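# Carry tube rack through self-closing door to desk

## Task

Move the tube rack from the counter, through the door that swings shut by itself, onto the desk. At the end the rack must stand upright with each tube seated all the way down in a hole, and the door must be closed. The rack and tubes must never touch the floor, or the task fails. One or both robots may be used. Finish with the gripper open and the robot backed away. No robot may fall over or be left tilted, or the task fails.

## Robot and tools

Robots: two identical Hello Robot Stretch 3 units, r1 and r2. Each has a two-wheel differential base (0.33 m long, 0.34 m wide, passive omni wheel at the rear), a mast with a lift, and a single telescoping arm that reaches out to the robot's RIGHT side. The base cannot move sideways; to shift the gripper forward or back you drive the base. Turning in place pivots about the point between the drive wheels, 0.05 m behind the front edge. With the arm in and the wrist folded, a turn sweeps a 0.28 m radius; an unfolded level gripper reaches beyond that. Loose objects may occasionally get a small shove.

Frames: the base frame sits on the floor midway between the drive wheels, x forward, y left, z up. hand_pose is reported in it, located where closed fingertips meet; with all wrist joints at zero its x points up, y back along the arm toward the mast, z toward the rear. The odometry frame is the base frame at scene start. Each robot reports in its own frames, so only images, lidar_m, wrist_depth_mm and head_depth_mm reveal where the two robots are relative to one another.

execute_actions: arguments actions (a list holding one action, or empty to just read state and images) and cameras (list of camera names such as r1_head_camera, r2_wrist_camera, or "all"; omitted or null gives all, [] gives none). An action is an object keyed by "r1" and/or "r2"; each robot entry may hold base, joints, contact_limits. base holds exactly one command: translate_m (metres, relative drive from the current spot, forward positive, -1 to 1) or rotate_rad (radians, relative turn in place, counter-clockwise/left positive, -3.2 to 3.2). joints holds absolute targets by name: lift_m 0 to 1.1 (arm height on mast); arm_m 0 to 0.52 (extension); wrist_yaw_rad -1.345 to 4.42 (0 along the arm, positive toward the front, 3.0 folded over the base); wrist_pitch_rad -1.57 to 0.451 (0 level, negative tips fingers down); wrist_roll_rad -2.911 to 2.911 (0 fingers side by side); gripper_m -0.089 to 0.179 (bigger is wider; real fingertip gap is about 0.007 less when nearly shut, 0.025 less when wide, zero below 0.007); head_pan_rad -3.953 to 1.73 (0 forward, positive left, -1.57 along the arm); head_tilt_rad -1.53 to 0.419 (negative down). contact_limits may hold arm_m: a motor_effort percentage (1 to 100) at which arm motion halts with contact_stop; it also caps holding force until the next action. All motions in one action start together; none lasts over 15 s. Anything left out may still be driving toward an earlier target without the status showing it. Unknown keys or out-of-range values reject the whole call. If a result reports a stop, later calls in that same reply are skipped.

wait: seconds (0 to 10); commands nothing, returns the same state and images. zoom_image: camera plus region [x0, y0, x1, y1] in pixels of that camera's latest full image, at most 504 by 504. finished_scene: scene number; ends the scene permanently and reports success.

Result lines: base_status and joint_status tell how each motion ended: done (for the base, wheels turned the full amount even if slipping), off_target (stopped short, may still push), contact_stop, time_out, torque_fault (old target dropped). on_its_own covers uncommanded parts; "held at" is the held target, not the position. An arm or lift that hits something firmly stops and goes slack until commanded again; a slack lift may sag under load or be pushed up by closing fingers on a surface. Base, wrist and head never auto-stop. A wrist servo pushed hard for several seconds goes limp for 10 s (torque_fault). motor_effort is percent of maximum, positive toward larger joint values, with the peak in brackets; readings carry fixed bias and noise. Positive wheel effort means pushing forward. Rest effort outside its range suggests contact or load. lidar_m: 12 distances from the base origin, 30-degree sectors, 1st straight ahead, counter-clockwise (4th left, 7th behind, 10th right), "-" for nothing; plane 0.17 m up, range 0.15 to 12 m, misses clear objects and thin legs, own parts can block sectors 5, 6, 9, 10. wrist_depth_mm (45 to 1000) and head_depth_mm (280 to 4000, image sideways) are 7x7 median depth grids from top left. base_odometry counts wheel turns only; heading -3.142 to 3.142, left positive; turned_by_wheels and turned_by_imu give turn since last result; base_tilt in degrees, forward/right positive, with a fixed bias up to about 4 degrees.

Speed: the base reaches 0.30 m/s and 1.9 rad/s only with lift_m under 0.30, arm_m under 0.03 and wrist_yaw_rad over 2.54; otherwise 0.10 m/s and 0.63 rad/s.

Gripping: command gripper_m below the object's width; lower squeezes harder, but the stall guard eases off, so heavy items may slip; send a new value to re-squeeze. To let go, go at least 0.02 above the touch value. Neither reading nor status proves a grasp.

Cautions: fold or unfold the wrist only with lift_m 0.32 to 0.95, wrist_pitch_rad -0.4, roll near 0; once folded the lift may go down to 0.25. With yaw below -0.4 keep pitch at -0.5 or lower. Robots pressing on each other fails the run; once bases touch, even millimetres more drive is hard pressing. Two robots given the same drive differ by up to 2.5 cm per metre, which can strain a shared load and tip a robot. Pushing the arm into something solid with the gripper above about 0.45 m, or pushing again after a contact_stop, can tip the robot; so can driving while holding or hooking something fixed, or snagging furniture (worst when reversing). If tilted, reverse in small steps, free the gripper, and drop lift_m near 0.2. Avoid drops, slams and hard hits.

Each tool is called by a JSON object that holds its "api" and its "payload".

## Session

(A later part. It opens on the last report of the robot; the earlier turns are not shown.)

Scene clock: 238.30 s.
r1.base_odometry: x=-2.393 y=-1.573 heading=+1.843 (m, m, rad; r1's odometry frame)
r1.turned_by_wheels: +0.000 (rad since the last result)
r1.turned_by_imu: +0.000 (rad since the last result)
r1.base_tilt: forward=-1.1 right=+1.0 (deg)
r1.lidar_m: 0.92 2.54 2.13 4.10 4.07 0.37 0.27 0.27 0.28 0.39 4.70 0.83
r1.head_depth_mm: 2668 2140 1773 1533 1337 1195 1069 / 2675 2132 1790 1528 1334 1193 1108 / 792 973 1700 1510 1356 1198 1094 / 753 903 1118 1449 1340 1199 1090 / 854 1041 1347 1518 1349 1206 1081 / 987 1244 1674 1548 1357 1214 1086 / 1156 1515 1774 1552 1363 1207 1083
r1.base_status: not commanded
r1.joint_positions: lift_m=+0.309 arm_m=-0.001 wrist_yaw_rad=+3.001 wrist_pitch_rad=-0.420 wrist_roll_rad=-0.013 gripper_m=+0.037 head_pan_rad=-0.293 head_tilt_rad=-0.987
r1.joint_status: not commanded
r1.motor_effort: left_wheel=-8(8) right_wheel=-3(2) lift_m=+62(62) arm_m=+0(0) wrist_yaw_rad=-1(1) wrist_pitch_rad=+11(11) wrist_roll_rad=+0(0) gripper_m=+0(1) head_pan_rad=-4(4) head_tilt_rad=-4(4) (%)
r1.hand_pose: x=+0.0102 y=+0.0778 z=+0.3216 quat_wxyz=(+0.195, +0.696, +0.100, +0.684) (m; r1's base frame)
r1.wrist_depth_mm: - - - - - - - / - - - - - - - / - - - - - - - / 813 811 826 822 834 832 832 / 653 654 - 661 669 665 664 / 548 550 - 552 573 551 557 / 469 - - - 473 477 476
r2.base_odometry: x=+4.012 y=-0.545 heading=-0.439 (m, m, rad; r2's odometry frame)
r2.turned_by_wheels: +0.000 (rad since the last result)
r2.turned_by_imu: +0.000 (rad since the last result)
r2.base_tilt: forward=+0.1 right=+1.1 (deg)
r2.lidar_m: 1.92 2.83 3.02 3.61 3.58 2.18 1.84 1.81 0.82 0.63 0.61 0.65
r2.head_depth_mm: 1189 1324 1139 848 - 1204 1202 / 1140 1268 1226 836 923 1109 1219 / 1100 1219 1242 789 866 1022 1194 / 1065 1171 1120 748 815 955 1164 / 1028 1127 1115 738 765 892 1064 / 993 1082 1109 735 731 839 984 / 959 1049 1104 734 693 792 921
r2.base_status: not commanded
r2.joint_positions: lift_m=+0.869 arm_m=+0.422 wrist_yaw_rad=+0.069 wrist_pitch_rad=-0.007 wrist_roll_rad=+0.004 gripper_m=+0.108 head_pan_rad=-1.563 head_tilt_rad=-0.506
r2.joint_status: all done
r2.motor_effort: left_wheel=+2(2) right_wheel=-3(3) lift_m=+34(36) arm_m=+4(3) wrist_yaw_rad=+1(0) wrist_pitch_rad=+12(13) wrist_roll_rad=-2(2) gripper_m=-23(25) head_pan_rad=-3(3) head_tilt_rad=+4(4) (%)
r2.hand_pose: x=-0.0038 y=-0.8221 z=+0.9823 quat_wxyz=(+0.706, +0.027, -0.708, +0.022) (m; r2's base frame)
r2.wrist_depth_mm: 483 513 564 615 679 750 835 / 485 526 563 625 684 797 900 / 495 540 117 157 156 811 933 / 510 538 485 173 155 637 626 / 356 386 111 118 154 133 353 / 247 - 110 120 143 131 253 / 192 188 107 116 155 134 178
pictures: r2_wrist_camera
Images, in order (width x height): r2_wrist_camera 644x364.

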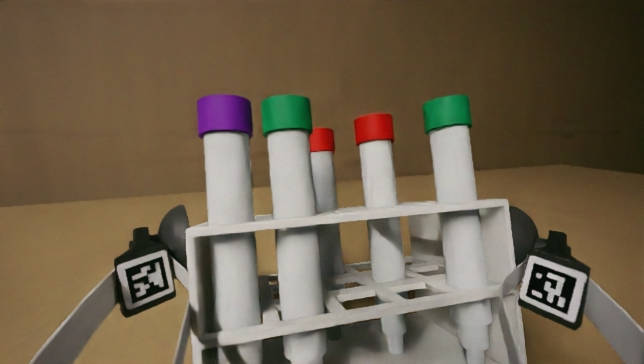

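{"api": "execute_actions", "payload": {"actions": [{"r2":{"joints":{"lift_m":0.846}}}], "cameras": []}}

{"api": "execute_actions", "payload": {"actions": [{"r2":{"joints":{"gripper_m":0.179}}}], "cameras": []}}

{"api": "execute_actions", "payload": {"actions": [{"r2":{"joints":{"arm_m":0.2}}}], "cameras": ["r2_wrist_camera"]}}

{"api": "execute_actions", "payload": {"actions": [{"r2":{"base":{"rotate_rad":0.54},"joints":{"wrist_yaw_rad":1.57,"lift_m":0.9}}}], "cameras": []}}

{"api": "execute_actions", "payload": {"actions": [{"r2":{"base":{"translate_m":-0.7},"joints":{"gripper_m":0.14,"head_pan_rad":-1.0}}}], "cameras": []}}

{"api": "execute_actions", "payload": {"actions": [{"r2":{"base":{"rotate_rad":-0.27},"joints":{"arm_m":0.47}}}], "cameras": ["r2_wrist_camera","r2_head_camera"]}}

Scene clock: 260.97 s.
r1.base_odometry: x=-2.393 y=-1.573 heading=+1.843 (m, m, rad; r1's odometry frame)
r1.turned_by_wheels: +0.000 (rad since the last result)
r1.turned_by_imu: +0.001 (rad since the last result)
r1.base_tilt: forward=-1.2 right=+1.1 (deg)
r1.lidar_m: 0.91 2.54 2.12 4.12 4.07 0.37 0.27 0.27 0.28 0.39 4.73 0.83
r1.head_depth_mm: 2641 2111 1765 1521 1339 1197 1073 / 2696 2133 1785 1530 1339 1198 1109 / 791 974 1719 1504 1350 1192 1094 / 752 900 1109 1458 1352 1205 1085 / 854 1048 1340 1517 1343 1212 1084 / 981 1232 1692 1548 1361 1210 1084 / 1148 1534 1785 1572 1362 1209 1086
r1.base_status: not commanded
r1.joint_positions: lift_m=+0.309 arm_m=-0.001 wrist_yaw_rad=+3.001 wrist_pitch_rad=-0.420 wrist_roll_rad=-0.013 gripper_m=+0.037 head_pan_rad=-0.293 head_tilt_rad=-0.987
r1.joint_status: not commanded
r1.motor_effort: left_wheel=-8(7) right_wheel=-3(3) lift_m=+62(63) arm_m=+0(0) wrist_yaw_rad=-1(2) wrist_pitch_rad=+11(11) wrist_roll_rad=+0(0) gripper_m=+0(0) head_pan_rad=-6(4) head_tilt_rad=-4(4) (%)
r1.hand_pose: x=+0.0102 y=+0.0778 z=+0.3216 quat_wxyz=(+0.195, +0.696, +0.100, +0.684) (m; r1's base frame)
r1.wrist_depth_mm: - - - - - - - / - - - - - - - / - - - - - - - / 811 813 810 814 809 832 837 / 650 653 - 659 662 672 670 / 545 552 - 547 573 554 556 / 471 - - - 476 477 475
r2.base_odometry: x=+4.012 y=-0.545 heading=-0.439 (m, m, rad; r2's odometry frame)
r2.turned_by_wheels: +0.000 (rad since the last result)
r2.turned_by_imu: +0.000 (rad since the last result)
r2.base_tilt: forward=+0.0 right=+1.0 (deg)
r2.lidar_m: 1.93 2.83 3.03 3.61 3.60 2.19 1.84 1.81 0.82 0.63 0.61 0.65
r2.head_depth_mm: 1192 1324 1139 868 - 1202 1228 / 1145 1272 1222 - 926 1108 1227 / 1103 1219 1213 - 868 1023 1196 / 1062 1172 1118 745 815 952 1166 / 1028 1125 1114 739 761 891 1063 / 994 1084 1108 736 732 839 985 / 964 1049 1105 733 693 790 921
r2.base_status: not commanded
r2.joint_positions: lift_m=+0.847 arm_m=+0.422 wrist_yaw_rad=+0.069 wrist_pitch_rad=+0.002 wrist_roll_rad=+0.004 gripper_m=+0.108 head_pan_rad=-1.563 head_tilt_rad=-0.506
r2.joint_status: all done
r2.motor_effort: left_wheel=+2(2) right_wheel=-3(4) lift_m=+12(30) arm_m=+3(4) wrist_yaw_rad=+1(2) wrist_pitch_rad=+8(12) wrist_roll_rad=-2(2) gripper_m=-23(23) head_pan_rad=-3(2) head_tilt_rad=+4(3) (%)
r2.hand_pose: x=-0.0038 y=-0.8223 z=+0.9617 quat_wxyz=(+0.705, +0.024, -0.708, +0.025) (m; r2's base frame)
r2.wrist_depth_mm: 481 510 552 616 668 752 848 / 491 526 552 607 704 769 898 / 500 541 100 106 146 835 938 / 514 528 130 110 146 422 575 / 307 334 104 111 150 129 303 / 210 - 109 118 142 132 214 / - 159 111 122 147 146 151
pictures: none
No camera images: the call's "cameras" was empty. Leave "cameras" out to get every camera's image.

Scene clock: 262.17 s.
r1.base_odometry: x=-2.393 y=-1.573 heading=+1.843 (m, m, rad; r1's odometry frame)
r1.turned_by_wheels: +0.000 (rad since the last result)
r1.turned_by_imu: +0.000 (rad since the last result)
r1.base_tilt: forward=-1.2 right=+0.9 (deg)
r1.lidar_m: 0.92 2.55 2.12 4.10 4.08 0.37 0.27 0.27 0.28 0.39 4.73 0.83
r1.head_depth_mm: 2687 2158 1786 1540 1343 1192 1079 / 2672 2143 1782 1532 1341 1203 1105 / 787 973 1692 1515 1338 1196 1093 / 753 900 1122 1458 1340 1205 1089 / 848 1042 1342 1512 1362 1211 1083 / 975 1236 1681 1554 1362 1211 1085 / 1149 1527 1784 1561 1367 1210 1088
r1.base_status: not commanded
r1.joint_positions: lift_m=+0.309 arm_m=-0.001 wrist_yaw_rad=+3.001 wrist_pitch_rad=-0.420 wrist_roll_rad=-0.013 gripper_m=+0.037 head_pan_rad=-0.293 head_tilt_rad=-0.987
r1.joint_status: not commanded
r1.motor_effort: left_wheel=-8(8) right_wheel=-2(2) lift_m=+62(62) arm_m=+0(0) wrist_yaw_rad=-1(1) wrist_pitch_rad=+11(11) wrist_roll_rad=-1(0) gripper_m=+0(0) head_pan_rad=-5(5) head_tilt_rad=-4(4) (%)
r1.hand_pose: x=+0.0102 y=+0.0778 z=+0.3216 quat_wxyz=(+0.195, +0.696, +0.100, +0.684) (m; r1's base frame)
r1.wrist_depth_mm: - - - - - - - / - - - - - - - / - - - - - - - / 817 813 806 820 830 836 840 / 663 647 - 660 669 666 665 / 537 547 - 554 575 558 555 / 472 - - - 476 473 474
r2.base_odometry: x=+4.012 y=-0.545 heading=-0.439 (m, m, rad; r2's odometry frame)
r2.turned_by_wheels: +0.000 (rad since the last result)
r2.turned_by_imu: +0.000 (rad since the last result)
r2.base_tilt: forward=+0.0 right=+1.0 (deg)
r2.lidar_m: 1.93 2.83 3.04 3.61 3.57 2.18 1.84 1.81 0.82 0.63 0.61 0.65
r2.head_depth_mm: 1192 1323 1136 868 - 1202 1224 / 1145 1269 1225 - 925 1106 1225 / 1102 1212 1214 - 868 1025 1198 / 1065 1169 1118 749 816 956 1166 / 1030 1126 1114 739 764 891 1063 / 995 1088 1110 734 732 837 986 / 960 1047 1106 733 694 791 918
r2.base_status: not commanded
r2.joint_positions: lift_m=+0.847 arm_m=+0.422 wrist_yaw_rad=+0.069 wrist_pitch_rad=+0.002 wrist_roll_rad=+0.004 gripper_m=+0.179 head_pan_rad=-1.563 head_tilt_rad=-0.506
r2.joint_status: all done
r2.motor_effort: left_wheel=+2(2) right_wheel=-4(4) lift_m=+12(12) arm_m=+4(4) wrist_yaw_rad=+1(0) wrist_pitch_rad=+8(8) wrist_roll_rad=-2(2) gripper_m=+1(96) head_pan_rad=-2(2) head_tilt_rad=+4(4) (%)
r2.hand_pose: x=-0.0038 y=-0.8223 z=+0.9617 quat_wxyz=(+0.705, +0.024, -0.708, +0.025) (m; r2's base frame)
r2.wrist_depth_mm: 477 509 563 618 677 747 845 / 489 524 546 634 700 747 901 / 500 535 98 155 146 830 925 / 497 531 103 128 143 421 554 / 303 337 103 110 149 126 303 / 215 195 109 124 141 129 - / 151 159 111 141 147 141 151
pictures: none
No camera images: the call's "cameras" was empty. Leave "cameras" out to get every camera's image.

Scene clock: 265.03 s.
r1.base_odometry: x=-2.393 y=-1.573 heading=+1.843 (m, m, rad; r1's odometry frame)
r1.turned_by_wheels: +0.000 (rad since the last result)
r1.turned_by_imu: +0.000 (rad since the last result)
r1.base_tilt: forward=-1.1 right=+1.0 (deg)
r1.lidar_m: 0.92 2.55 2.13 4.10 4.06 0.37 0.27 0.27 0.28 0.39 4.70 0.83
r1.head_depth_mm: 2697 2148 1789 1528 1335 1192 1076 / 2681 2171 1779 1525 1337 1191 1114 / 788 976 1701 1513 1346 1195 1090 / 752 900 1114 1460 1347 1199 1091 / 853 1042 1341 1528 1349 1198 1083 / 978 1240 1695 1554 1348 1214 1086 / 1156 1522 1786 1562 1339 1209 1090
r1.base_status: not commanded
r1.joint_positions: lift_m=+0.309 arm_m=-0.001 wrist_yaw_rad=+3.001 wrist_pitch_rad=-0.420 wrist_roll_rad=-0.013 gripper_m=+0.037 head_pan_rad=-0.293 head_tilt_rad=-0.987
r1.joint_status: not commanded
r1.motor_effort: left_wheel=-8(8) right_wheel=-3(3) lift_m=+62(62) arm_m=+0(0) wrist_yaw_rad=-1(1) wrist_pitch_rad=+11(11) wrist_roll_rad=+0(0) gripper_m=+0(0) head_pan_rad=-4(5) head_tilt_rad=-4(4) (%)
r1.hand_pose: x=+0.0102 y=+0.0778 z=+0.3216 quat_wxyz=(+0.195, +0.696, +0.100, +0.684) (m; r1's base frame)
r1.wrist_depth_mm: - - - - - - - / - - - - - - - / - - - - - - - / 808 807 821 828 825 832 827 / 653 647 - 660 666 658 664 / 546 545 - 552 576 557 559 / 470 - - - 474 475 477
r2.base_odometry: x=+4.012 y=-0.545 heading=-0.439 (m, m, rad; r2's odometry frame)
r2.turned_by_wheels: +0.000 (rad since the last result)
r2.turned_by_imu: +0.000 (rad since the last result)
r2.base_tilt: forward=+0.0 right=+1.1 (deg)
r2.lidar_m: 1.93 2.83 3.04 3.62 3.60 2.18 1.85 1.81 0.82 0.63 0.61 0.65
r2.head_depth_mm: 1189 1326 1142 861 - 1362 1197 / 1143 1269 1133 827 - 1161 1229 / 1103 1218 846 784 - 1057 1199 / 1064 1170 1120 777 821 953 1168 / 1030 1127 1115 740 763 891 1065 / 993 1085 1116 737 730 838 984 / 962 1050 1103 735 692 791 921
r2.base_status: not commanded
r2.joint_positions: lift_m=+0.847 arm_m=+0.200 wrist_yaw_rad=+0.070 wrist_pitch_rad=+0.002 wrist_roll_rad=+0.004 gripper_m=+0.179 head_pan_rad=-1.563 head_tilt_rad=-0.506
r2.joint_status: all done
r2.motor_effort: left_wheel=+2(2) right_wheel=-4(4) lift_m=+12(12) arm_m=-4(4) wrist_yaw_rad=+1(2) wrist_pitch_rad=+8(8) wrist_roll_rad=-2(2) gripper_m=+0(0) head_pan_rad=-2(2) head_tilt_rad=+4(3) (%)
r2.hand_pose: x=-0.0036 y=-0.6010 z=+0.9617 quat_wxyz=(+0.705, +0.024, -0.708, +0.025) (m; r2's base frame)
r2.wrist_depth_mm: 629 649 743 789 891 - - / 638 687 741 820 918 - - / 646 726 763 386 948 - - / 585 583 567 366 480 557 567 / 309 337 306 306 304 307 358 / 217 197 214 233 261 315 - / 179 190 216 261 304 345 420
pictures: r2_wrist_camera
Images, in order (width x height): r2_wrist_camera 644x364.

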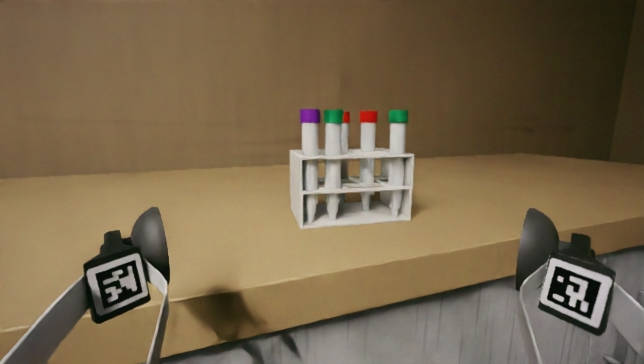

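Scene clock: 266.83 s.
r1.base_odometry: x=-2.393 y=-1.573 heading=+1.843 (m, m, rad; r1's odometry frame)
r1.turned_by_wheels: +0.000 (rad since the last result)
r1.turned_by_imu: +0.000 (rad since the last result)
r1.base_tilt: forward=-1.1 right=+1.0 (deg)
r1.lidar_m: 0.91 2.54 2.09 4.10 4.07 0.37 0.27 0.27 0.28 0.39 4.72 0.83
r1.head_depth_mm: 2639 2123 1795 1531 1330 1186 1078 / 2654 2166 1788 1546 1355 1193 1107 / 790 976 1696 1510 1342 1201 1086 / 751 897 1109 1449 1359 1202 1089 / 852 1044 1346 1514 1358 1205 1091 / 979 1241 1682 1553 1355 1206 1082 / 1141 1525 1773 1565 1355 1214 1081
r1.base_status: not commanded
r1.joint_positions: lift_m=+0.309 arm_m=-0.001 wrist_yaw_rad=+3.001 wrist_pitch_rad=-0.420 wrist_roll_rad=-0.013 gripper_m=+0.037 head_pan_rad=-0.293 head_tilt_rad=-0.987
r1.joint_status: not commanded
r1.motor_effort: left_wheel=-8(7) right_wheel=-3(3) lift_m=+62(62) arm_m=+0(0) wrist_yaw_rad=-1(1) wrist_pitch_rad=+11(11) wrist_roll_rad=+0(0) gripper_m=+0(0) head_pan_rad=-4(5) head_tilt_rad=-4(4) (%)
r1.hand_pose: x=+0.0102 y=+0.0778 z=+0.3216 quat_wxyz=(+0.195, +0.696, +0.100, +0.684) (m; r1's base frame)
r1.wrist_depth_mm: - - - - - - - / - - - - - - - / - - - - - - - / 810 812 820 828 815 831 823 / 648 656 - 654 662 670 667 / 543 550 - 553 578 553 555 / 467 - - - 471 473 472
r2.base_odometry: x=+4.012 y=-0.545 heading=+0.100 (m, m, rad; r2's odometry frame)
r2.turned_by_wheels: +0.540 (rad since the last result)
r2.turned_by_imu: +0.547 (rad since the last result)
r2.base_tilt: forward=+0.1 right=+1.0 (deg)
r2.lidar_m: 2.83 3.04 3.60 3.56 2.41 1.83 1.81 0.81 0.63 0.61 0.65 1.97
r2.head_depth_mm: 962 1051 1107 830 715 822 956 / 979 1077 1131 827 747 837 992 / 1000 1098 1130 783 - 865 1035 / 1014 1121 1123 741 728 898 1070 / 1035 1141 1118 777 - 923 1137 / 1059 1167 1111 753 800 958 1165 / 1077 1195 1292 771 829 1002 1186
r2.base_status: done
r2.joint_positions: lift_m=+0.899 arm_m=+0.200 wrist_yaw_rad=+1.568 wrist_pitch_rad=+0.002 wrist_roll_rad=+0.004 gripper_m=+0.179 head_pan_rad=-1.563 head_tilt_rad=-0.506
r2.joint_status: all done
r2.motor_effort: left_wheel=-3(7) right_wheel=+3(10) lift_m=+34(34) arm_m=-4(4) wrist_yaw_rad=+2(4) wrist_pitch_rad=+8(8) wrist_roll_rad=-2(2) gripper_m=+0(1) head_pan_rad=-3(3) head_tilt_rad=+4(3) (%)
r2.hand_pose: x=+0.2349 y=-0.3461 z=+1.0146 quat_wxyz=(+0.499, +0.500, -0.502, +0.499) (m; r2's base frame)
r2.wrist_depth_mm: - - - - - - - / - - - - - - - / - - - - - - - / - - - - - - - / - - - - - - - / - - - - - - - / - - - - - - 354
pictures: none
No camera images: the call's "cameras" was empty. Leave "cameras" out to get every camera's image.

Scene clock: 275.07 s.
r1.base_odometry: x=-2.393 y=-1.573 heading=+1.843 (m, m, rad; r1's odometry frame)
r1.turned_by_wheels: +0.000 (rad since the last result)
r1.turned_by_imu: +0.001 (rad since the last result)
r1.base_tilt: forward=-1.1 right=+1.0 (deg)
r1.lidar_m: 0.92 1.89 2.69 4.12 4.06 0.37 0.27 0.27 0.28 0.39 4.70 0.83
r1.head_depth_mm: 2643 2122 1766 1541 1340 1191 1073 / 2658 2166 1810 1532 1335 1195 1103 / 794 974 1699 1506 1349 1200 1100 / 751 900 1114 1452 1356 1202 1092 / 851 1039 1341 1529 1360 1204 1085 / 978 1234 1667 1562 1360 1208 1085 / 1155 1519 1774 1560 1361 1212 1089
r1.base_status: not commanded
r1.joint_positions: lift_m=+0.309 arm_m=-0.001 wrist_yaw_rad=+3.001 wrist_pitch_rad=-0.420 wrist_roll_rad=-0.013 gripper_m=+0.037 head_pan_rad=-0.293 head_tilt_rad=-0.987
r1.joint_status: not commanded
r1.motor_effort: left_wheel=-8(7) right_wheel=-3(3) lift_m=+62(62) arm_m=+0(0) wrist_yaw_rad=-1(1) wrist_pitch_rad=+11(11) wrist_roll_rad=+0(0) gripper_m=+0(1) head_pan_rad=-5(5) head_tilt_rad=-4(3) (%)
r1.hand_pose: x=+0.0102 y=+0.0778 z=+0.3216 quat_wxyz=(+0.195, +0.696, +0.100, +0.684) (m; r1's base frame)
r1.wrist_depth_mm: - - - - - - - / - - - - - - - / - - - - - - - / 822 802 825 829 826 825 832 / 651 656 - 649 669 661 669 / 546 547 - 559 565 556 555 / 467 - - - 471 480 477
r2.base_odometry: x=+3.315 y=-0.615 heading=+0.100 (m, m, rad; r2's odometry frame)
r2.turned_by_wheels: +0.000 (rad since the last result)
r2.turned_by_imu: -0.001 (rad since the last result)
r2.base_tilt: forward=+0.0 right=+0.9 (deg)
r2.lidar_m: 3.51 3.79 3.68 2.01 1.44 1.13 1.12 0.73 0.56 0.55 0.59 0.86
r2.head_depth_mm: 1011 1089 1115 713 625 729 799 / 1089 1178 1131 722 718 804 908 / 1179 1290 1125 767 798 912 1061 / 1293 1410 1121 818 892 1055 1195 / 1411 1565 1116 890 1064 1266 1217 / 1574 1763 1107 1056 1254 1416 1216 / 1774 2008 1170 1249 1640 1466 1215
r2.base_status: done
r2.joint_positions: lift_m=+0.899 arm_m=+0.200 wrist_yaw_rad=+1.568 wrist_pitch_rad=+0.002 wrist_roll_rad=+0.004 gripper_m=+0.140 head_pan_rad=-1.007 head_tilt_rad=-0.506
r2.joint_status: all done
r2.motor_effort: left_wheel=-3(7) right_wheel=+3(6) lift_m=+34(34) arm_m=-4(5) wrist_yaw_rad=+1(1) wrist_pitch_rad=+8(8) wrist_roll_rad=-2(2) gripper_m=+0(95) head_pan_rad=+2(23) head_tilt_rad=+4(3) (%)
r2.hand_pose: x=+0.2349 y=-0.3460 z=+1.0146 quat_wxyz=(+0.499, +0.500, -0.502, +0.499) (m; r2's base frame)
r2.wrist_depth_mm: - - - - - - - / - - - - - - - / - - - - - - - / - - - - - 820 836 / - - - - - 536 447 / - - - - - - 307 / - - - - - 439 256
pictures: none
No camera images: the call's "cameras" was empty. Leave "cameras" out to get every camera's image.

Scene clock: 278.27 s.
r1.base_odometry: x=-2.393 y=-1.573 heading=+1.843 (m, m, rad; r1's odometry frame)
r1.turned_by_wheels: +0.000 (rad since the last result)
r1.turned_by_imu: +0.001 (rad since the last result)
r1.base_tilt: forward=-1.1 right=+1.0 (deg)
r1.lidar_m: 0.91 1.88 2.69 4.12 4.07 0.37 0.27 0.27 0.28 0.39 4.70 0.83
r1.head_depth_mm: 2666 2144 1775 1524 1336 1191 1068 / 2671 2152 1811 1536 1353 1201 1113 / 789 976 1723 1512 1346 1206 1102 / 752 903 1120 1466 1355 1203 1090 / 849 1041 1338 1524 1355 1200 1081 / 979 1238 1681 1555 1359 1210 1089 / 1150 1524 1767 1559 1363 1208 1080
r1.base_status: not commanded
r1.joint_positions: lift_m=+0.309 arm_m=-0.001 wrist_yaw_rad=+3.001 wrist_pitch_rad=-0.420 wrist_roll_rad=-0.013 gripper_m=+0.037 head_pan_rad=-0.293 head_tilt_rad=-0.987
r1.joint_status: not commanded
r1.motor_effort: left_wheel=-7(8) right_wheel=-2(3) lift_m=+62(62) arm_m=+0(0) wrist_yaw_rad=+0(1) wrist_pitch_rad=+11(11) wrist_roll_rad=+0(0) gripper_m=+0(1) head_pan_rad=-4(3) head_tilt_rad=-4(4) (%)
r1.hand_pose: x=+0.0102 y=+0.0778 z=+0.3216 quat_wxyz=(+0.195, +0.696, +0.100, +0.684) (m; r1's base frame)
r1.wrist_depth_mm: - - - - - - - / - - - - - - - / - - - - - - - / 807 807 815 815 815 824 830 / 660 656 - 664 659 660 667 / 548 542 - 556 572 552 556 / 469 - - - 472 474 473
r2.base_odometry: x=+3.315 y=-0.615 heading=-0.170 (m, m, rad; r2's odometry frame)
r2.turned_by_wheels: -0.270 (rad since the last result)
r2.turned_by_imu: -0.273 (rad since the last result)
r2.base_tilt: forward=-0.1 right=+1.0 (deg)
r2.lidar_m: 1.29 3.56 3.99 3.61 2.29 1.23 1.11 1.12 0.62 0.55 0.56 0.68
r2.head_depth_mm: 918 995 1059 714 614 688 788 / 960 1045 1093 712 645 741 859 / 1006 1101 1125 743 696 803 939 / 1062 1163 1119 709 750 870 1040 / 1111 1233 1118 747 814 958 1164 / 1177 1310 1107 782 883 1060 1217 / 1249 1398 1103 831 970 1192 1221
r2.base_status: done
r2.joint_positions: lift_m=+0.899 arm_m=+0.470 wrist_yaw_rad=+1.569 wrist_pitch_rad=+0.002 wrist_roll_rad=+0.004 gripper_m=+0.140 head_pan_rad=-1.007 head_tilt_rad=-0.506
r2.joint_status: all done
r2.motor_effort: left_wheel=+2(8) right_wheel=-4(11) lift_m=+34(34) arm_m=+4(4) wrist_yaw_rad=+1(2) wrist_pitch_rad=+8(8) wrist_roll_rad=-2(2) gripper_m=+0(1) head_pan_rad=+3(2) head_tilt_rad=+3(4) (%)
r2.hand_pose: x=+0.2349 y=-0.6150 z=+1.0146 quat_wxyz=(+0.499, +0.500, -0.502, +0.499) (m; r2's base frame)
r2.wrist_depth_mm: - - - - - 693 506 / - - - - - 717 507 / - - - - - 710 515 / - - - 384 802 691 524 / - - 455 324 448 489 444 / - - 308 311 304 - 306 / - - 235 235 234 234 234
pictures: r2_head_camera (sideways: a quarter turn clockwise sets it upright), r2_wrist_camera
Images, in order (width x height): r2_head_camera 896x504, r2_wrist_camera 644x364.

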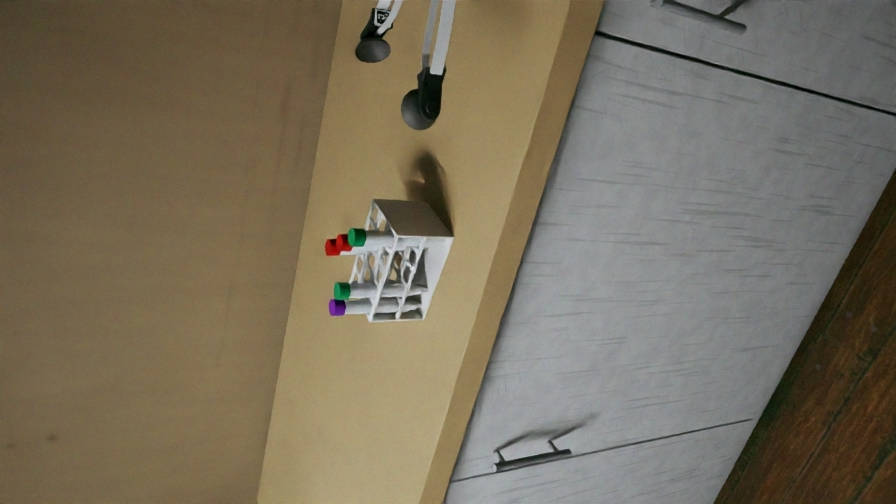

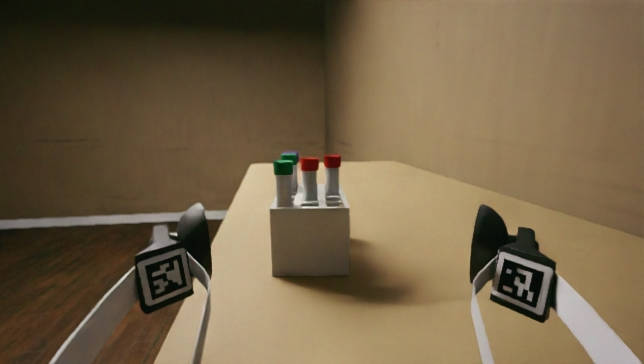

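{"api": "execute_actions", "payload": {"actions": [{"r2":{"base":{"translate_m":0.13},"joints":{"arm_m":0.45,"lift_m":0.845}}}], "cameras": ["r2_wrist_camera"]}}

{"api": "execute_actions", "payload": {"actions": [{"r2":{"base":{"translate_m":0.07},"joints":{"head_pan_rad":-1.25}}}], "cameras": ["r2_wrist_camera","r2_head_camera"]}}

Scene clock: 286.13 s.
r1.base_odometry: x=-2.393 y=-1.573 heading=+1.843 (m, m, rad; r1's odometry frame)
r1.turned_by_wheels: +0.000 (rad since the last result)
r1.turned_by_imu: +0.001 (rad since the last result)
r1.base_tilt: forward=-1.1 right=+1.0 (deg)
r1.lidar_m: 0.92 1.94 2.71 4.10 4.07 0.37 0.27 0.27 0.28 0.39 4.72 0.83
r1.head_depth_mm: 2673 2121 1780 1537 1336 1191 1072 / 2662 2178 1774 1536 1338 1197 1114 / 789 976 1707 1500 1345 1190 1093 / 753 900 1107 1456 1353 1200 1087 / 853 1040 1344 1526 1360 1206 1077 / 980 1237 1682 1561 1365 1205 1083 / 1150 1526 1779 1560 1368 1203 1092
r1.base_status: not commanded
r1.joint_positions: lift_m=+0.309 arm_m=-0.001 wrist_yaw_rad=+3.001 wrist_pitch_rad=-0.420 wrist_roll_rad=-0.013 gripper_m=+0.037 head_pan_rad=-0.293 head_tilt_rad=-0.987
r1.joint_status: not commanded
r1.motor_effort: left_wheel=-7(7) right_wheel=-3(3) lift_m=+62(62) arm_m=+0(0) wrist_yaw_rad=+0(1) wrist_pitch_rad=+11(11) wrist_roll_rad=+0(0) gripper_m=+0(1) head_pan_rad=-4(5) head_tilt_rad=-4(4) (%)
r1.hand_pose: x=+0.0102 y=+0.0778 z=+0.3216 quat_wxyz=(+0.195, +0.696, +0.100, +0.684) (m; r1's base frame)
r1.wrist_depth_mm: - - - - - - - / - - - - - - - / - - - - - - - / 812 818 828 817 822 828 834 / 662 654 - 669 667 664 659 / 541 549 - 550 571 552 553 / 470 - - - 473 478 473
r2.base_odometry: x=+3.443 y=-0.637 heading=-0.170 (m, m, rad; r2's odometry frame)
r2.turned_by_wheels: +0.000 (rad since the last result)
r2.turned_by_imu: +0.000 (rad since the last result)
r2.base_tilt: forward=+0.0 right=+1.0 (deg)
r2.lidar_m: 2.74 3.43 4.02 3.66 2.53 1.37 1.24 1.25 0.59 0.53 0.53 0.64
r2.head_depth_mm: 900 976 1036 747 595 657 754 / 941 1025 1067 683 623 708 821 / 991 1081 1123 678 665 763 899 / 1037 1141 1121 708 715 832 993 / 1091 1207 1116 739 776 916 1137 / 1156 1282 1111 771 837 1012 1190 / 1225 1375 1104 811 926 1132 1216
r2.base_status: done
r2.joint_positions: lift_m=+0.846 arm_m=+0.450 wrist_yaw_rad=+1.569 wrist_pitch_rad=+0.002 wrist_roll_rad=+0.004 gripper_m=+0.140 head_pan_rad=-1.007 head_tilt_rad=-0.506
r2.joint_status: all done
r2.motor_effort: left_wheel=+2(7) right_wheel=-4(6) lift_m=+12(29) arm_m=-5(6) wrist_yaw_rad=+1(1) wrist_pitch_rad=+8(8) wrist_roll_rad=-2(2) gripper_m=+1(1) head_pan_rad=+2(2) head_tilt_rad=+4(4) (%)
r2.hand_pose: x=+0.2349 y=-0.5958 z=+0.9607 quat_wxyz=(+0.499, +0.500, -0.502, +0.499) (m; r2's base frame)
r2.wrist_depth_mm: - - - - - 708 507 / - - - - - 693 517 / - - - 207 - 722 522 / - - 682 180 561 548 472 / - - 278 184 275 331 304 / - - 195 190 194 - 205 / - 157 157 157 156 156 156
pictures: r2_wrist_camera
Images, in order (width x height): r2_wrist_camera 644x364.

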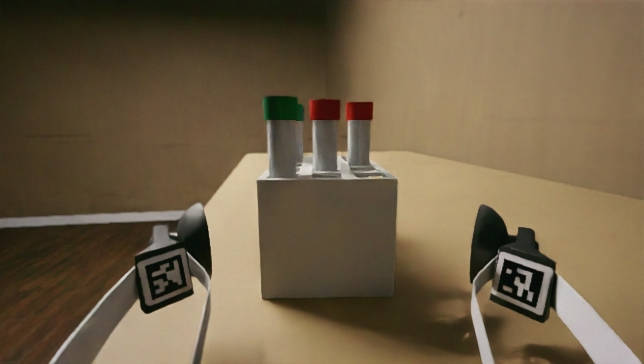

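Scene clock: 288.23 s.
r1.base_odometry: x=-2.393 y=-1.573 heading=+1.843 (m, m, rad; r1's odometry frame)
r1.turned_by_wheels: +0.000 (rad since the last result)
r1.turned_by_imu: +0.000 (rad since the last result)
r1.base_tilt: forward=-1.2 right=+1.0 (deg)
r1.lidar_m: 0.91 1.97 1.98 4.11 4.07 0.37 0.27 0.27 0.28 0.39 4.72 0.83
r1.head_depth_mm: 2708 2120 1788 1541 1348 1197 1078 / 2662 2137 1773 1529 1343 1199 1106 / 790 976 1709 1518 1354 1197 1097 / 756 902 1112 1452 1354 1203 1096 / 853 1040 1339 1535 1361 1213 1087 / 982 1246 1672 1551 1362 1207 1078 / 1152 1516 1784 1558 1356 1214 1087
r1.base_status: not commanded
r1.joint_positions: lift_m=+0.309 arm_m=-0.001 wrist_yaw_rad=+3.001 wrist_pitch_rad=-0.420 wrist_roll_rad=-0.013 gripper_m=+0.037 head_pan_rad=-0.293 head_tilt_rad=-0.987
r1.joint_status: not commanded
r1.motor_effort: left_wheel=-8(8) right_wheel=-3(3) lift_m=+62(62) arm_m=+0(0) wrist_yaw_rad=-2(1) wrist_pitch_rad=+11(11) wrist_roll_rad=-1(0) gripper_m=-1(0) head_pan_rad=-4(5) head_tilt_rad=-4(3) (%)
r1.hand_pose: x=+0.0102 y=+0.0778 z=+0.3216 quat_wxyz=(+0.195, +0.696, +0.100, +0.684) (m; r1's base frame)
r1.wrist_depth_mm: - - - - - - - / - - - - - - - / - - - - - - - / 802 813 820 820 834 820 843 / 651 649 - 661 663 660 668 / 547 551 - 550 568 553 551 / 461 - - - 472 477 474
r2.base_odometry: x=+3.512 y=-0.648 heading=-0.169 (m, m, rad; r2's odometry frame)
r2.turned_by_wheels: +0.000 (rad since the last result)
r2.turned_by_imu: +0.000 (rad since the last result)
r2.base_tilt: forward=+0.1 right=+0.9 (deg)
r2.lidar_m: 2.72 3.35 4.04 3.66 2.55 1.44 1.31 0.92 0.58 0.52 0.52 0.63
r2.head_depth_mm: 874 953 1021 809 601 663 784 / 896 980 1051 824 600 689 813 / 913 1002 1062 668 621 716 851 / 937 1031 1092 661 640 745 893 / 962 1061 1115 700 663 779 940 / 983 1087 1108 735 688 812 995 / 1014 1123 1103 734 711 851 1049
r2.base_status: done
r2.joint_positions: lift_m=+0.846 arm_m=+0.450 wrist_yaw_rad=+1.569 wrist_pitch_rad=+0.002 wrist_roll_rad=+0.004 gripper_m=+0.140 head_pan_rad=-1.243 head_tilt_rad=-0.506
r2.joint_status: all done
r2.motor_effort: left_wheel=+2(6) right_wheel=-4(8) lift_m=+12(12) arm_m=-5(4) wrist_yaw_rad=+1(1) wrist_pitch_rad=+8(8) wrist_roll_rad=-2(2) gripper_m=+0(0) head_pan_rad=-4(17) head_tilt_rad=+4(4) (%)
r2.hand_pose: x=+0.2349 y=-0.5958 z=+0.9607 quat_wxyz=(+0.499, +0.500, -0.502, +0.499) (m; r2's base frame)
r2.wrist_depth_mm: - - - - - 680 499 / - - - - - 684 500 / - - - 163 - 708 507 / - - 419 141 478 548 470 / - - 111 112 113 328 297 / - - 116 116 117 - 206 / - 157 121 120 121 157 157
pictures: r2_head_camera (sideways: a quarter turn clockwise sets it upright), r2_wrist_camera
Images, in order (width x height): r2_head_camera 896x504, r2_wrist_camera 644x364.

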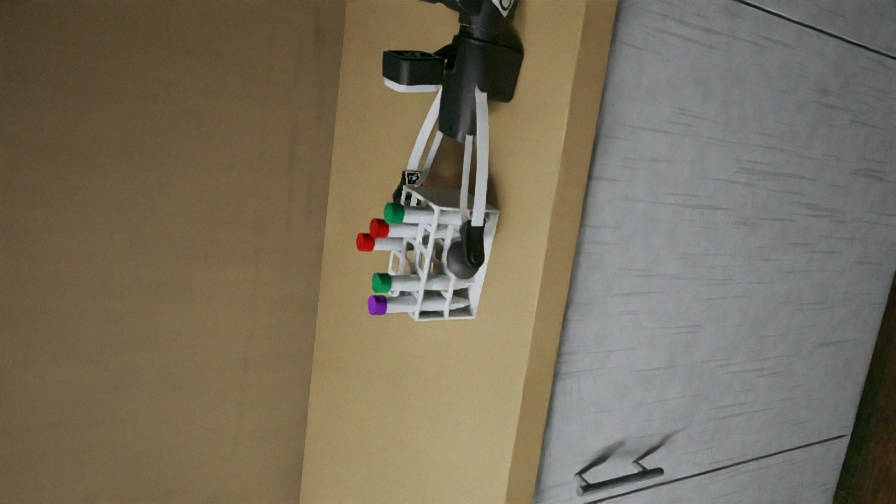

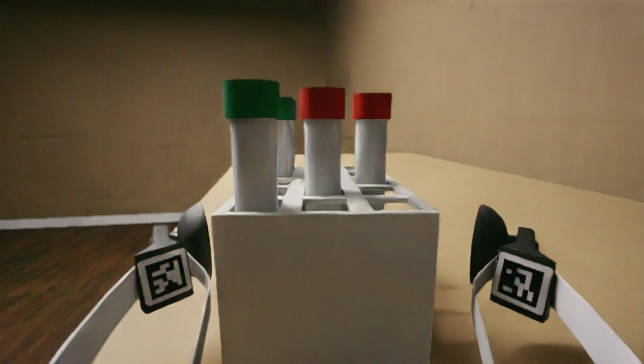

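{"api": "execute_actions", "payload": {"actions": [{"r2":{"base":{"translate_m":0.005},"joints":{"arm_m":0.443,"lift_m":0.85}}}], "cameras": []}}

{"api": "execute_actions", "payload": {"actions": [{"r2":{"joints":{"gripper_m":0.045}}}], "cameras": ["r2_wrist_camera","r2_head_camera"]}}

{"api": "execute_actions", "payload": {"actions": [{"r2":{"joints":{"lift_m":0.88}}}], "cameras": ["r2_wrist_camera","r2_head_camera"]}}

Scene clock: 295.00 s.
r1.base_odometry: x=-2.393 y=-1.573 heading=+1.843 (m, m, rad; r1's odometry frame)
r1.turned_by_wheels: +0.000 (rad since the last result)
r1.turned_by_imu: +0.001 (rad since the last result)
r1.base_tilt: forward=-1.2 right=+1.0 (deg)
r1.lidar_m: 0.92 1.97 1.98 4.11 4.05 0.37 0.27 0.27 0.28 0.39 4.71 0.83
r1.head_depth_mm: 2700 2140 1763 1541 1337 1190 1073 / 2668 2162 1784 1534 1344 1196 1111 / 787 975 1709 1518 1342 1190 1093 / 753 897 1112 1452 1347 1196 1090 / 852 1047 1336 1520 1347 1209 1085 / 981 1237 1676 1544 1357 1208 1079 / 1145 1527 1774 1559 1360 1211 1087
r1.base_status: not commanded
r1.joint_positions: lift_m=+0.309 arm_m=-0.001 wrist_yaw_rad=+3.001 wrist_pitch_rad=-0.420 wrist_roll_rad=-0.013 gripper_m=+0.037 head_pan_rad=-0.293 head_tilt_rad=-0.987
r1.joint_status: not commanded
r1.motor_effort: left_wheel=-7(7) right_wheel=-2(3) lift_m=+62(62) arm_m=+0(0) wrist_yaw_rad=-1(2) wrist_pitch_rad=+11(11) wrist_roll_rad=+0(0) gripper_m=+0(1) head_pan_rad=-5(4) head_tilt_rad=-4(4) (%)
r1.hand_pose: x=+0.0102 y=+0.0778 z=+0.3216 quat_wxyz=(+0.195, +0.696, +0.100, +0.684) (m; r1's base frame)
r1.wrist_depth_mm: - - - - - - - / - - - - - - - / - - - - - - - / 827 812 811 827 811 818 833 / 649 653 - 657 660 660 669 / 549 544 - 553 570 554 549 / 467 - - - 467 476 472
r2.base_odometry: x=+3.517 y=-0.649 heading=-0.169 (m, m, rad; r2's odometry frame)
r2.turned_by_wheels: +0.000 (rad since the last result)
r2.turned_by_imu: +0.000 (rad since the last result)
r2.base_tilt: forward=-0.1 right=+1.0 (deg)
r2.lidar_m: 2.73 3.35 4.05 3.66 2.55 1.45 1.32 0.92 0.58 0.52 0.52 0.63
r2.head_depth_mm: 873 955 1018 831 579 662 776 / 894 977 1050 824 599 686 811 / 917 1002 1061 651 621 715 849 / 937 1024 1094 659 639 743 892 / 960 1056 1115 688 662 777 938 / 985 1088 1111 737 686 810 991 / 1014 1118 1099 732 711 849 1048
r2.base_status: done
r2.joint_positions: lift_m=+0.849 arm_m=+0.443 wrist_yaw_rad=+1.569 wrist_pitch_rad=+0.002 wrist_roll_rad=+0.004 gripper_m=+0.140 head_pan_rad=-1.243 head_tilt_rad=-0.506
r2.joint_status: all done
r2.motor_effort: left_wheel=+2(6) right_wheel=-4(8) lift_m=+34(35) arm_m=-4(5) wrist_yaw_rad=+2(1) wrist_pitch_rad=+8(8) wrist_roll_rad=-2(2) gripper_m=+0(1) head_pan_rad=-3(3) head_tilt_rad=+3(4) (%)
r2.hand_pose: x=+0.2349 y=-0.5888 z=+0.9646 quat_wxyz=(+0.499, +0.500, -0.502, +0.499) (m; r2's base frame)
r2.wrist_depth_mm: - - - - - 720 514 / - - - - - 702 503 / - - - 131 904 704 508 / - - 583 137 432 577 487 / - - 110 108 108 338 307 / - - 110 110 110 - 212 / - 162 149 114 115 162 161
pictures: none
No camera images: the call's "cameras" was empty. Leave "cameras" out to get every camera's image.

Scene clock: 296.43 s.
r1.base_odometry: x=-2.393 y=-1.573 heading=+1.843 (m, m, rad; r1's odometry frame)
r1.turned_by_wheels: +0.000 (rad since the last result)
r1.turned_by_imu: +0.000 (rad since the last result)
r1.base_tilt: forward=-1.2 right=+0.9 (deg)
r1.lidar_m: 0.92 1.97 1.98 4.10 4.06 0.37 0.27 0.27 0.28 0.39 4.72 0.83
r1.head_depth_mm: 2676 2128 1788 1529 1337 1195 1076 / 2669 2159 1785 1543 1350 1192 1102 / 789 977 1706 1504 1345 1202 1093 / 758 897 1114 1454 1361 1204 1098 / 850 1042 1353 1527 1361 1204 1083 / 982 1232 1675 1548 1368 1207 1084 / 1149 1516 1767 1556 1358 1207 1088
r1.base_status: not commanded
r1.joint_positions: lift_m=+0.309 arm_m=-0.001 wrist_yaw_rad=+3.001 wrist_pitch_rad=-0.420 wrist_roll_rad=-0.013 gripper_m=+0.037 head_pan_rad=-0.293 head_tilt_rad=-0.987
r1.joint_status: not commanded
r1.motor_effort: left_wheel=-7(7) right_wheel=-2(2) lift_m=+62(62) arm_m=+0(0) wrist_yaw_rad=-2(1) wrist_pitch_rad=+11(11) wrist_roll_rad=+0(1) gripper_m=+0(0) head_pan_rad=-4(4) head_tilt_rad=-4(4) (%)
r1.hand_pose: x=+0.0102 y=+0.0778 z=+0.3216 quat_wxyz=(+0.195, +0.696, +0.100, +0.684) (m; r1's base frame)
r1.wrist_depth_mm: - - - - - - - / - - - - - - - / - - - - - - - / 821 822 823 821 831 823 832 / 647 659 - 663 660 668 666 / 548 545 - 550 571 552 560 / 470 - - - 478 474 474
r2.base_odometry: x=+3.517 y=-0.649 heading=-0.169 (m, m, rad; r2's odometry frame)
r2.turned_by_wheels: +0.000 (rad since the last result)
r2.turned_by_imu: +0.000 (rad since the last result)
r2.base_tilt: forward=+0.0 right=+1.0 (deg)
r2.lidar_m: 2.72 3.37 4.05 3.66 2.56 1.45 1.32 0.92 0.57 0.52 0.52 0.63
r2.head_depth_mm: 873 954 1019 789 579 663 777 / 894 976 1049 826 599 687 813 / 917 1002 1066 708 622 715 850 / 936 1028 1092 660 637 743 891 / 960 1059 1111 671 663 776 937 / 986 1090 1110 737 688 813 991 / 1012 1119 1104 733 709 851 1047
r2.base_status: not commanded
r2.joint_positions: lift_m=+0.850 arm_m=+0.443 wrist_yaw_rad=+1.569 wrist_pitch_rad=+0.013 wrist_roll_rad=-0.001 gripper_m=+0.046 head_pan_rad=-1.243 head_tilt_rad=-0.506
r2.joint_status: all done
r2.motor_effort: left_wheel=+2(2) right_wheel=-2(4) lift_m=+33(34) arm_m=-4(5) wrist_yaw_rad=+1(2) wrist_pitch_rad=+3(8) wrist_roll_rad=+0(2) gripper_m=-20(100) head_pan_rad=-3(3) head_tilt_rad=+4(4) (%)
r2.hand_pose: x=+0.2352 y=-0.5889 z=+0.9676 quat_wxyz=(+0.498, +0.496, -0.503, +0.503) (m; r2's base frame)
r2.wrist_depth_mm: - - - - - 691 498 / - - - - - 711 501 / - - - 147 - 694 506 / - - - 150 629 621 497 / - - 243 127 133 330 328 / - - 196 129 136 220 221 / - 167 160 133 142 168 167
pictures: r2_head_camera (sideways: a quarter turn clockwise sets it upright), r2_wrist_camera
Images, in order (width x height): r2_head_camera 896x504, r2_wrist_camera 644x364.

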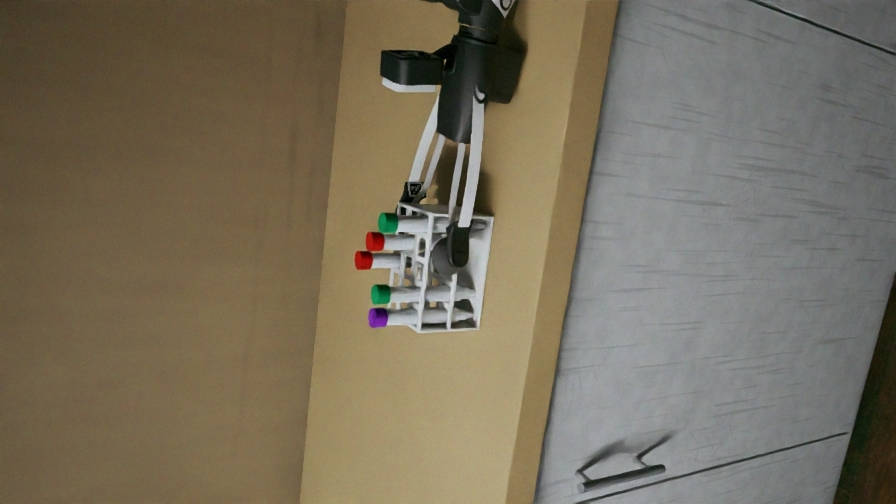

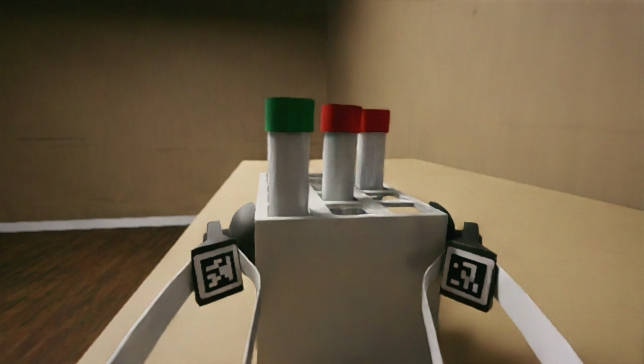

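Scene clock: 297.50 s.
r1.base_odometry: x=-2.393 y=-1.573 heading=+1.843 (m, m, rad; r1's odometry frame)
r1.turned_by_wheels: +0.000 (rad since the last result)
r1.turned_by_imu: +0.000 (rad since the last result)
r1.base_tilt: forward=-1.1 right=+1.1 (deg)
r1.lidar_m: 0.92 1.98 1.98 4.12 4.05 0.37 0.27 0.26 0.28 0.39 4.72 0.83
r1.head_depth_mm: 2632 2149 1779 1544 1338 1192 1074 / 2690 2129 1802 1538 1349 1194 1115 / 792 977 1718 1505 1338 1202 1097 / 759 904 1117 1456 1349 1207 1092 / 850 1039 1336 1537 1359 1214 1084 / 978 1239 1693 1553 1360 1207 1082 / 1157 1526 1767 1552 1355 1207 1082
r1.base_status: not commanded
r1.joint_positions: lift_m=+0.309 arm_m=-0.001 wrist_yaw_rad=+3.001 wrist_pitch_rad=-0.420 wrist_roll_rad=-0.013 gripper_m=+0.037 head_pan_rad=-0.293 head_tilt_rad=-0.987
r1.joint_status: not commanded
r1.motor_effort: left_wheel=-8(8) right_wheel=-3(2) lift_m=+62(62) arm_m=-1(0) wrist_yaw_rad=-2(1) wrist_pitch_rad=+11(11) wrist_roll_rad=+0(0) gripper_m=+0(0) head_pan_rad=-4(4) head_tilt_rad=-4(4) (%)
r1.hand_pose: x=+0.0102 y=+0.0778 z=+0.3216 quat_wxyz=(+0.195, +0.696, +0.100, +0.684) (m; r1's base frame)
r1.wrist_depth_mm: - - - - - - - / - - - - - - - / - - - - - - - / 822 817 816 819 829 827 837 / 655 659 - 652 670 672 667 / 544 549 - 548 572 554 554 / 469 - - - 469 473 478
r2.base_odometry: x=+3.517 y=-0.649 heading=-0.169 (m, m, rad; r2's odometry frame)
r2.turned_by_wheels: +0.000 (rad since the last result)
r2.turned_by_imu: +0.000 (rad since the last result)
r2.base_tilt: forward=+0.0 right=+1.0 (deg)
r2.lidar_m: 2.72 3.35 4.05 3.66 2.56 1.45 1.32 0.91 0.57 0.52 0.52 0.63
r2.head_depth_mm: 874 954 1024 788 579 662 776 / 893 977 1051 709 599 687 811 / 915 1002 1061 693 623 715 847 / 935 1029 1092 657 638 744 893 / 960 1057 1115 667 663 777 939 / 984 1090 1108 737 688 812 987 / 1013 1121 1104 731 711 849 1048
r2.base_status: not commanded
r2.joint_positions: lift_m=+0.879 arm_m=+0.443 wrist_yaw_rad=+1.569 wrist_pitch_rad=-0.009 wrist_roll_rad=-0.001 gripper_m=+0.046 head_pan_rad=-1.243 head_tilt_rad=-0.506
r2.joint_status: all done
r2.motor_effort: left_wheel=+2(2) right_wheel=-3(3) lift_m=+35(36) arm_m=-4(4) wrist_yaw_rad=+0(2) wrist_pitch_rad=+13(14) wrist_roll_rad=+0(0) gripper_m=-19(19) head_pan_rad=-3(2) head_tilt_rad=+4(3) (%)
r2.hand_pose: x=+0.2346 y=-0.5889 z=+0.9917 quat_wxyz=(+0.503, +0.502, -0.498, +0.497) (m; r2's base frame)
r2.wrist_depth_mm: - - - - - 699 508 / - - - - - 700 507 / - - - 150 - 718 507 / - - - 154 679 644 503 / - - 325 127 134 381 376 / - - 233 129 136 265 260 / - - 193 132 142 203 200
pictures: r2_head_camera (sideways: a quarter turn clockwise sets it upright), r2_wrist_camera
Images, in order (width x height): r2_head_camera 896x504, r2_wrist_camera 644x364.

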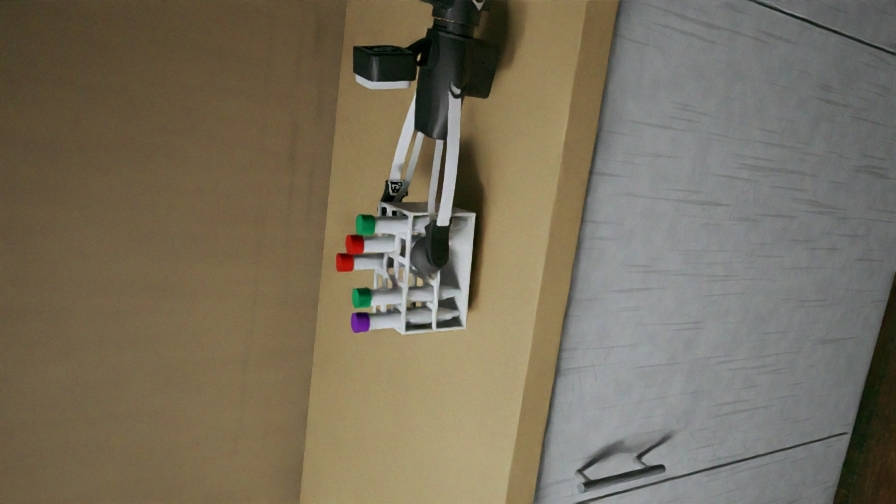

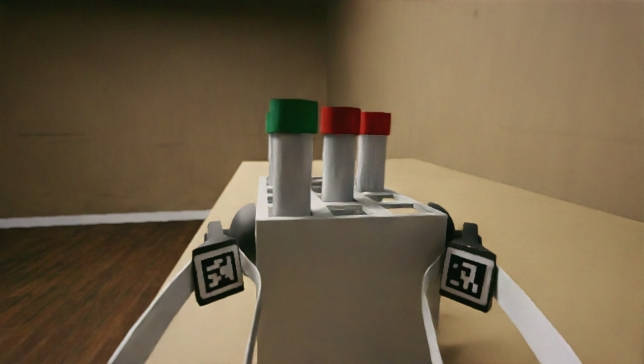

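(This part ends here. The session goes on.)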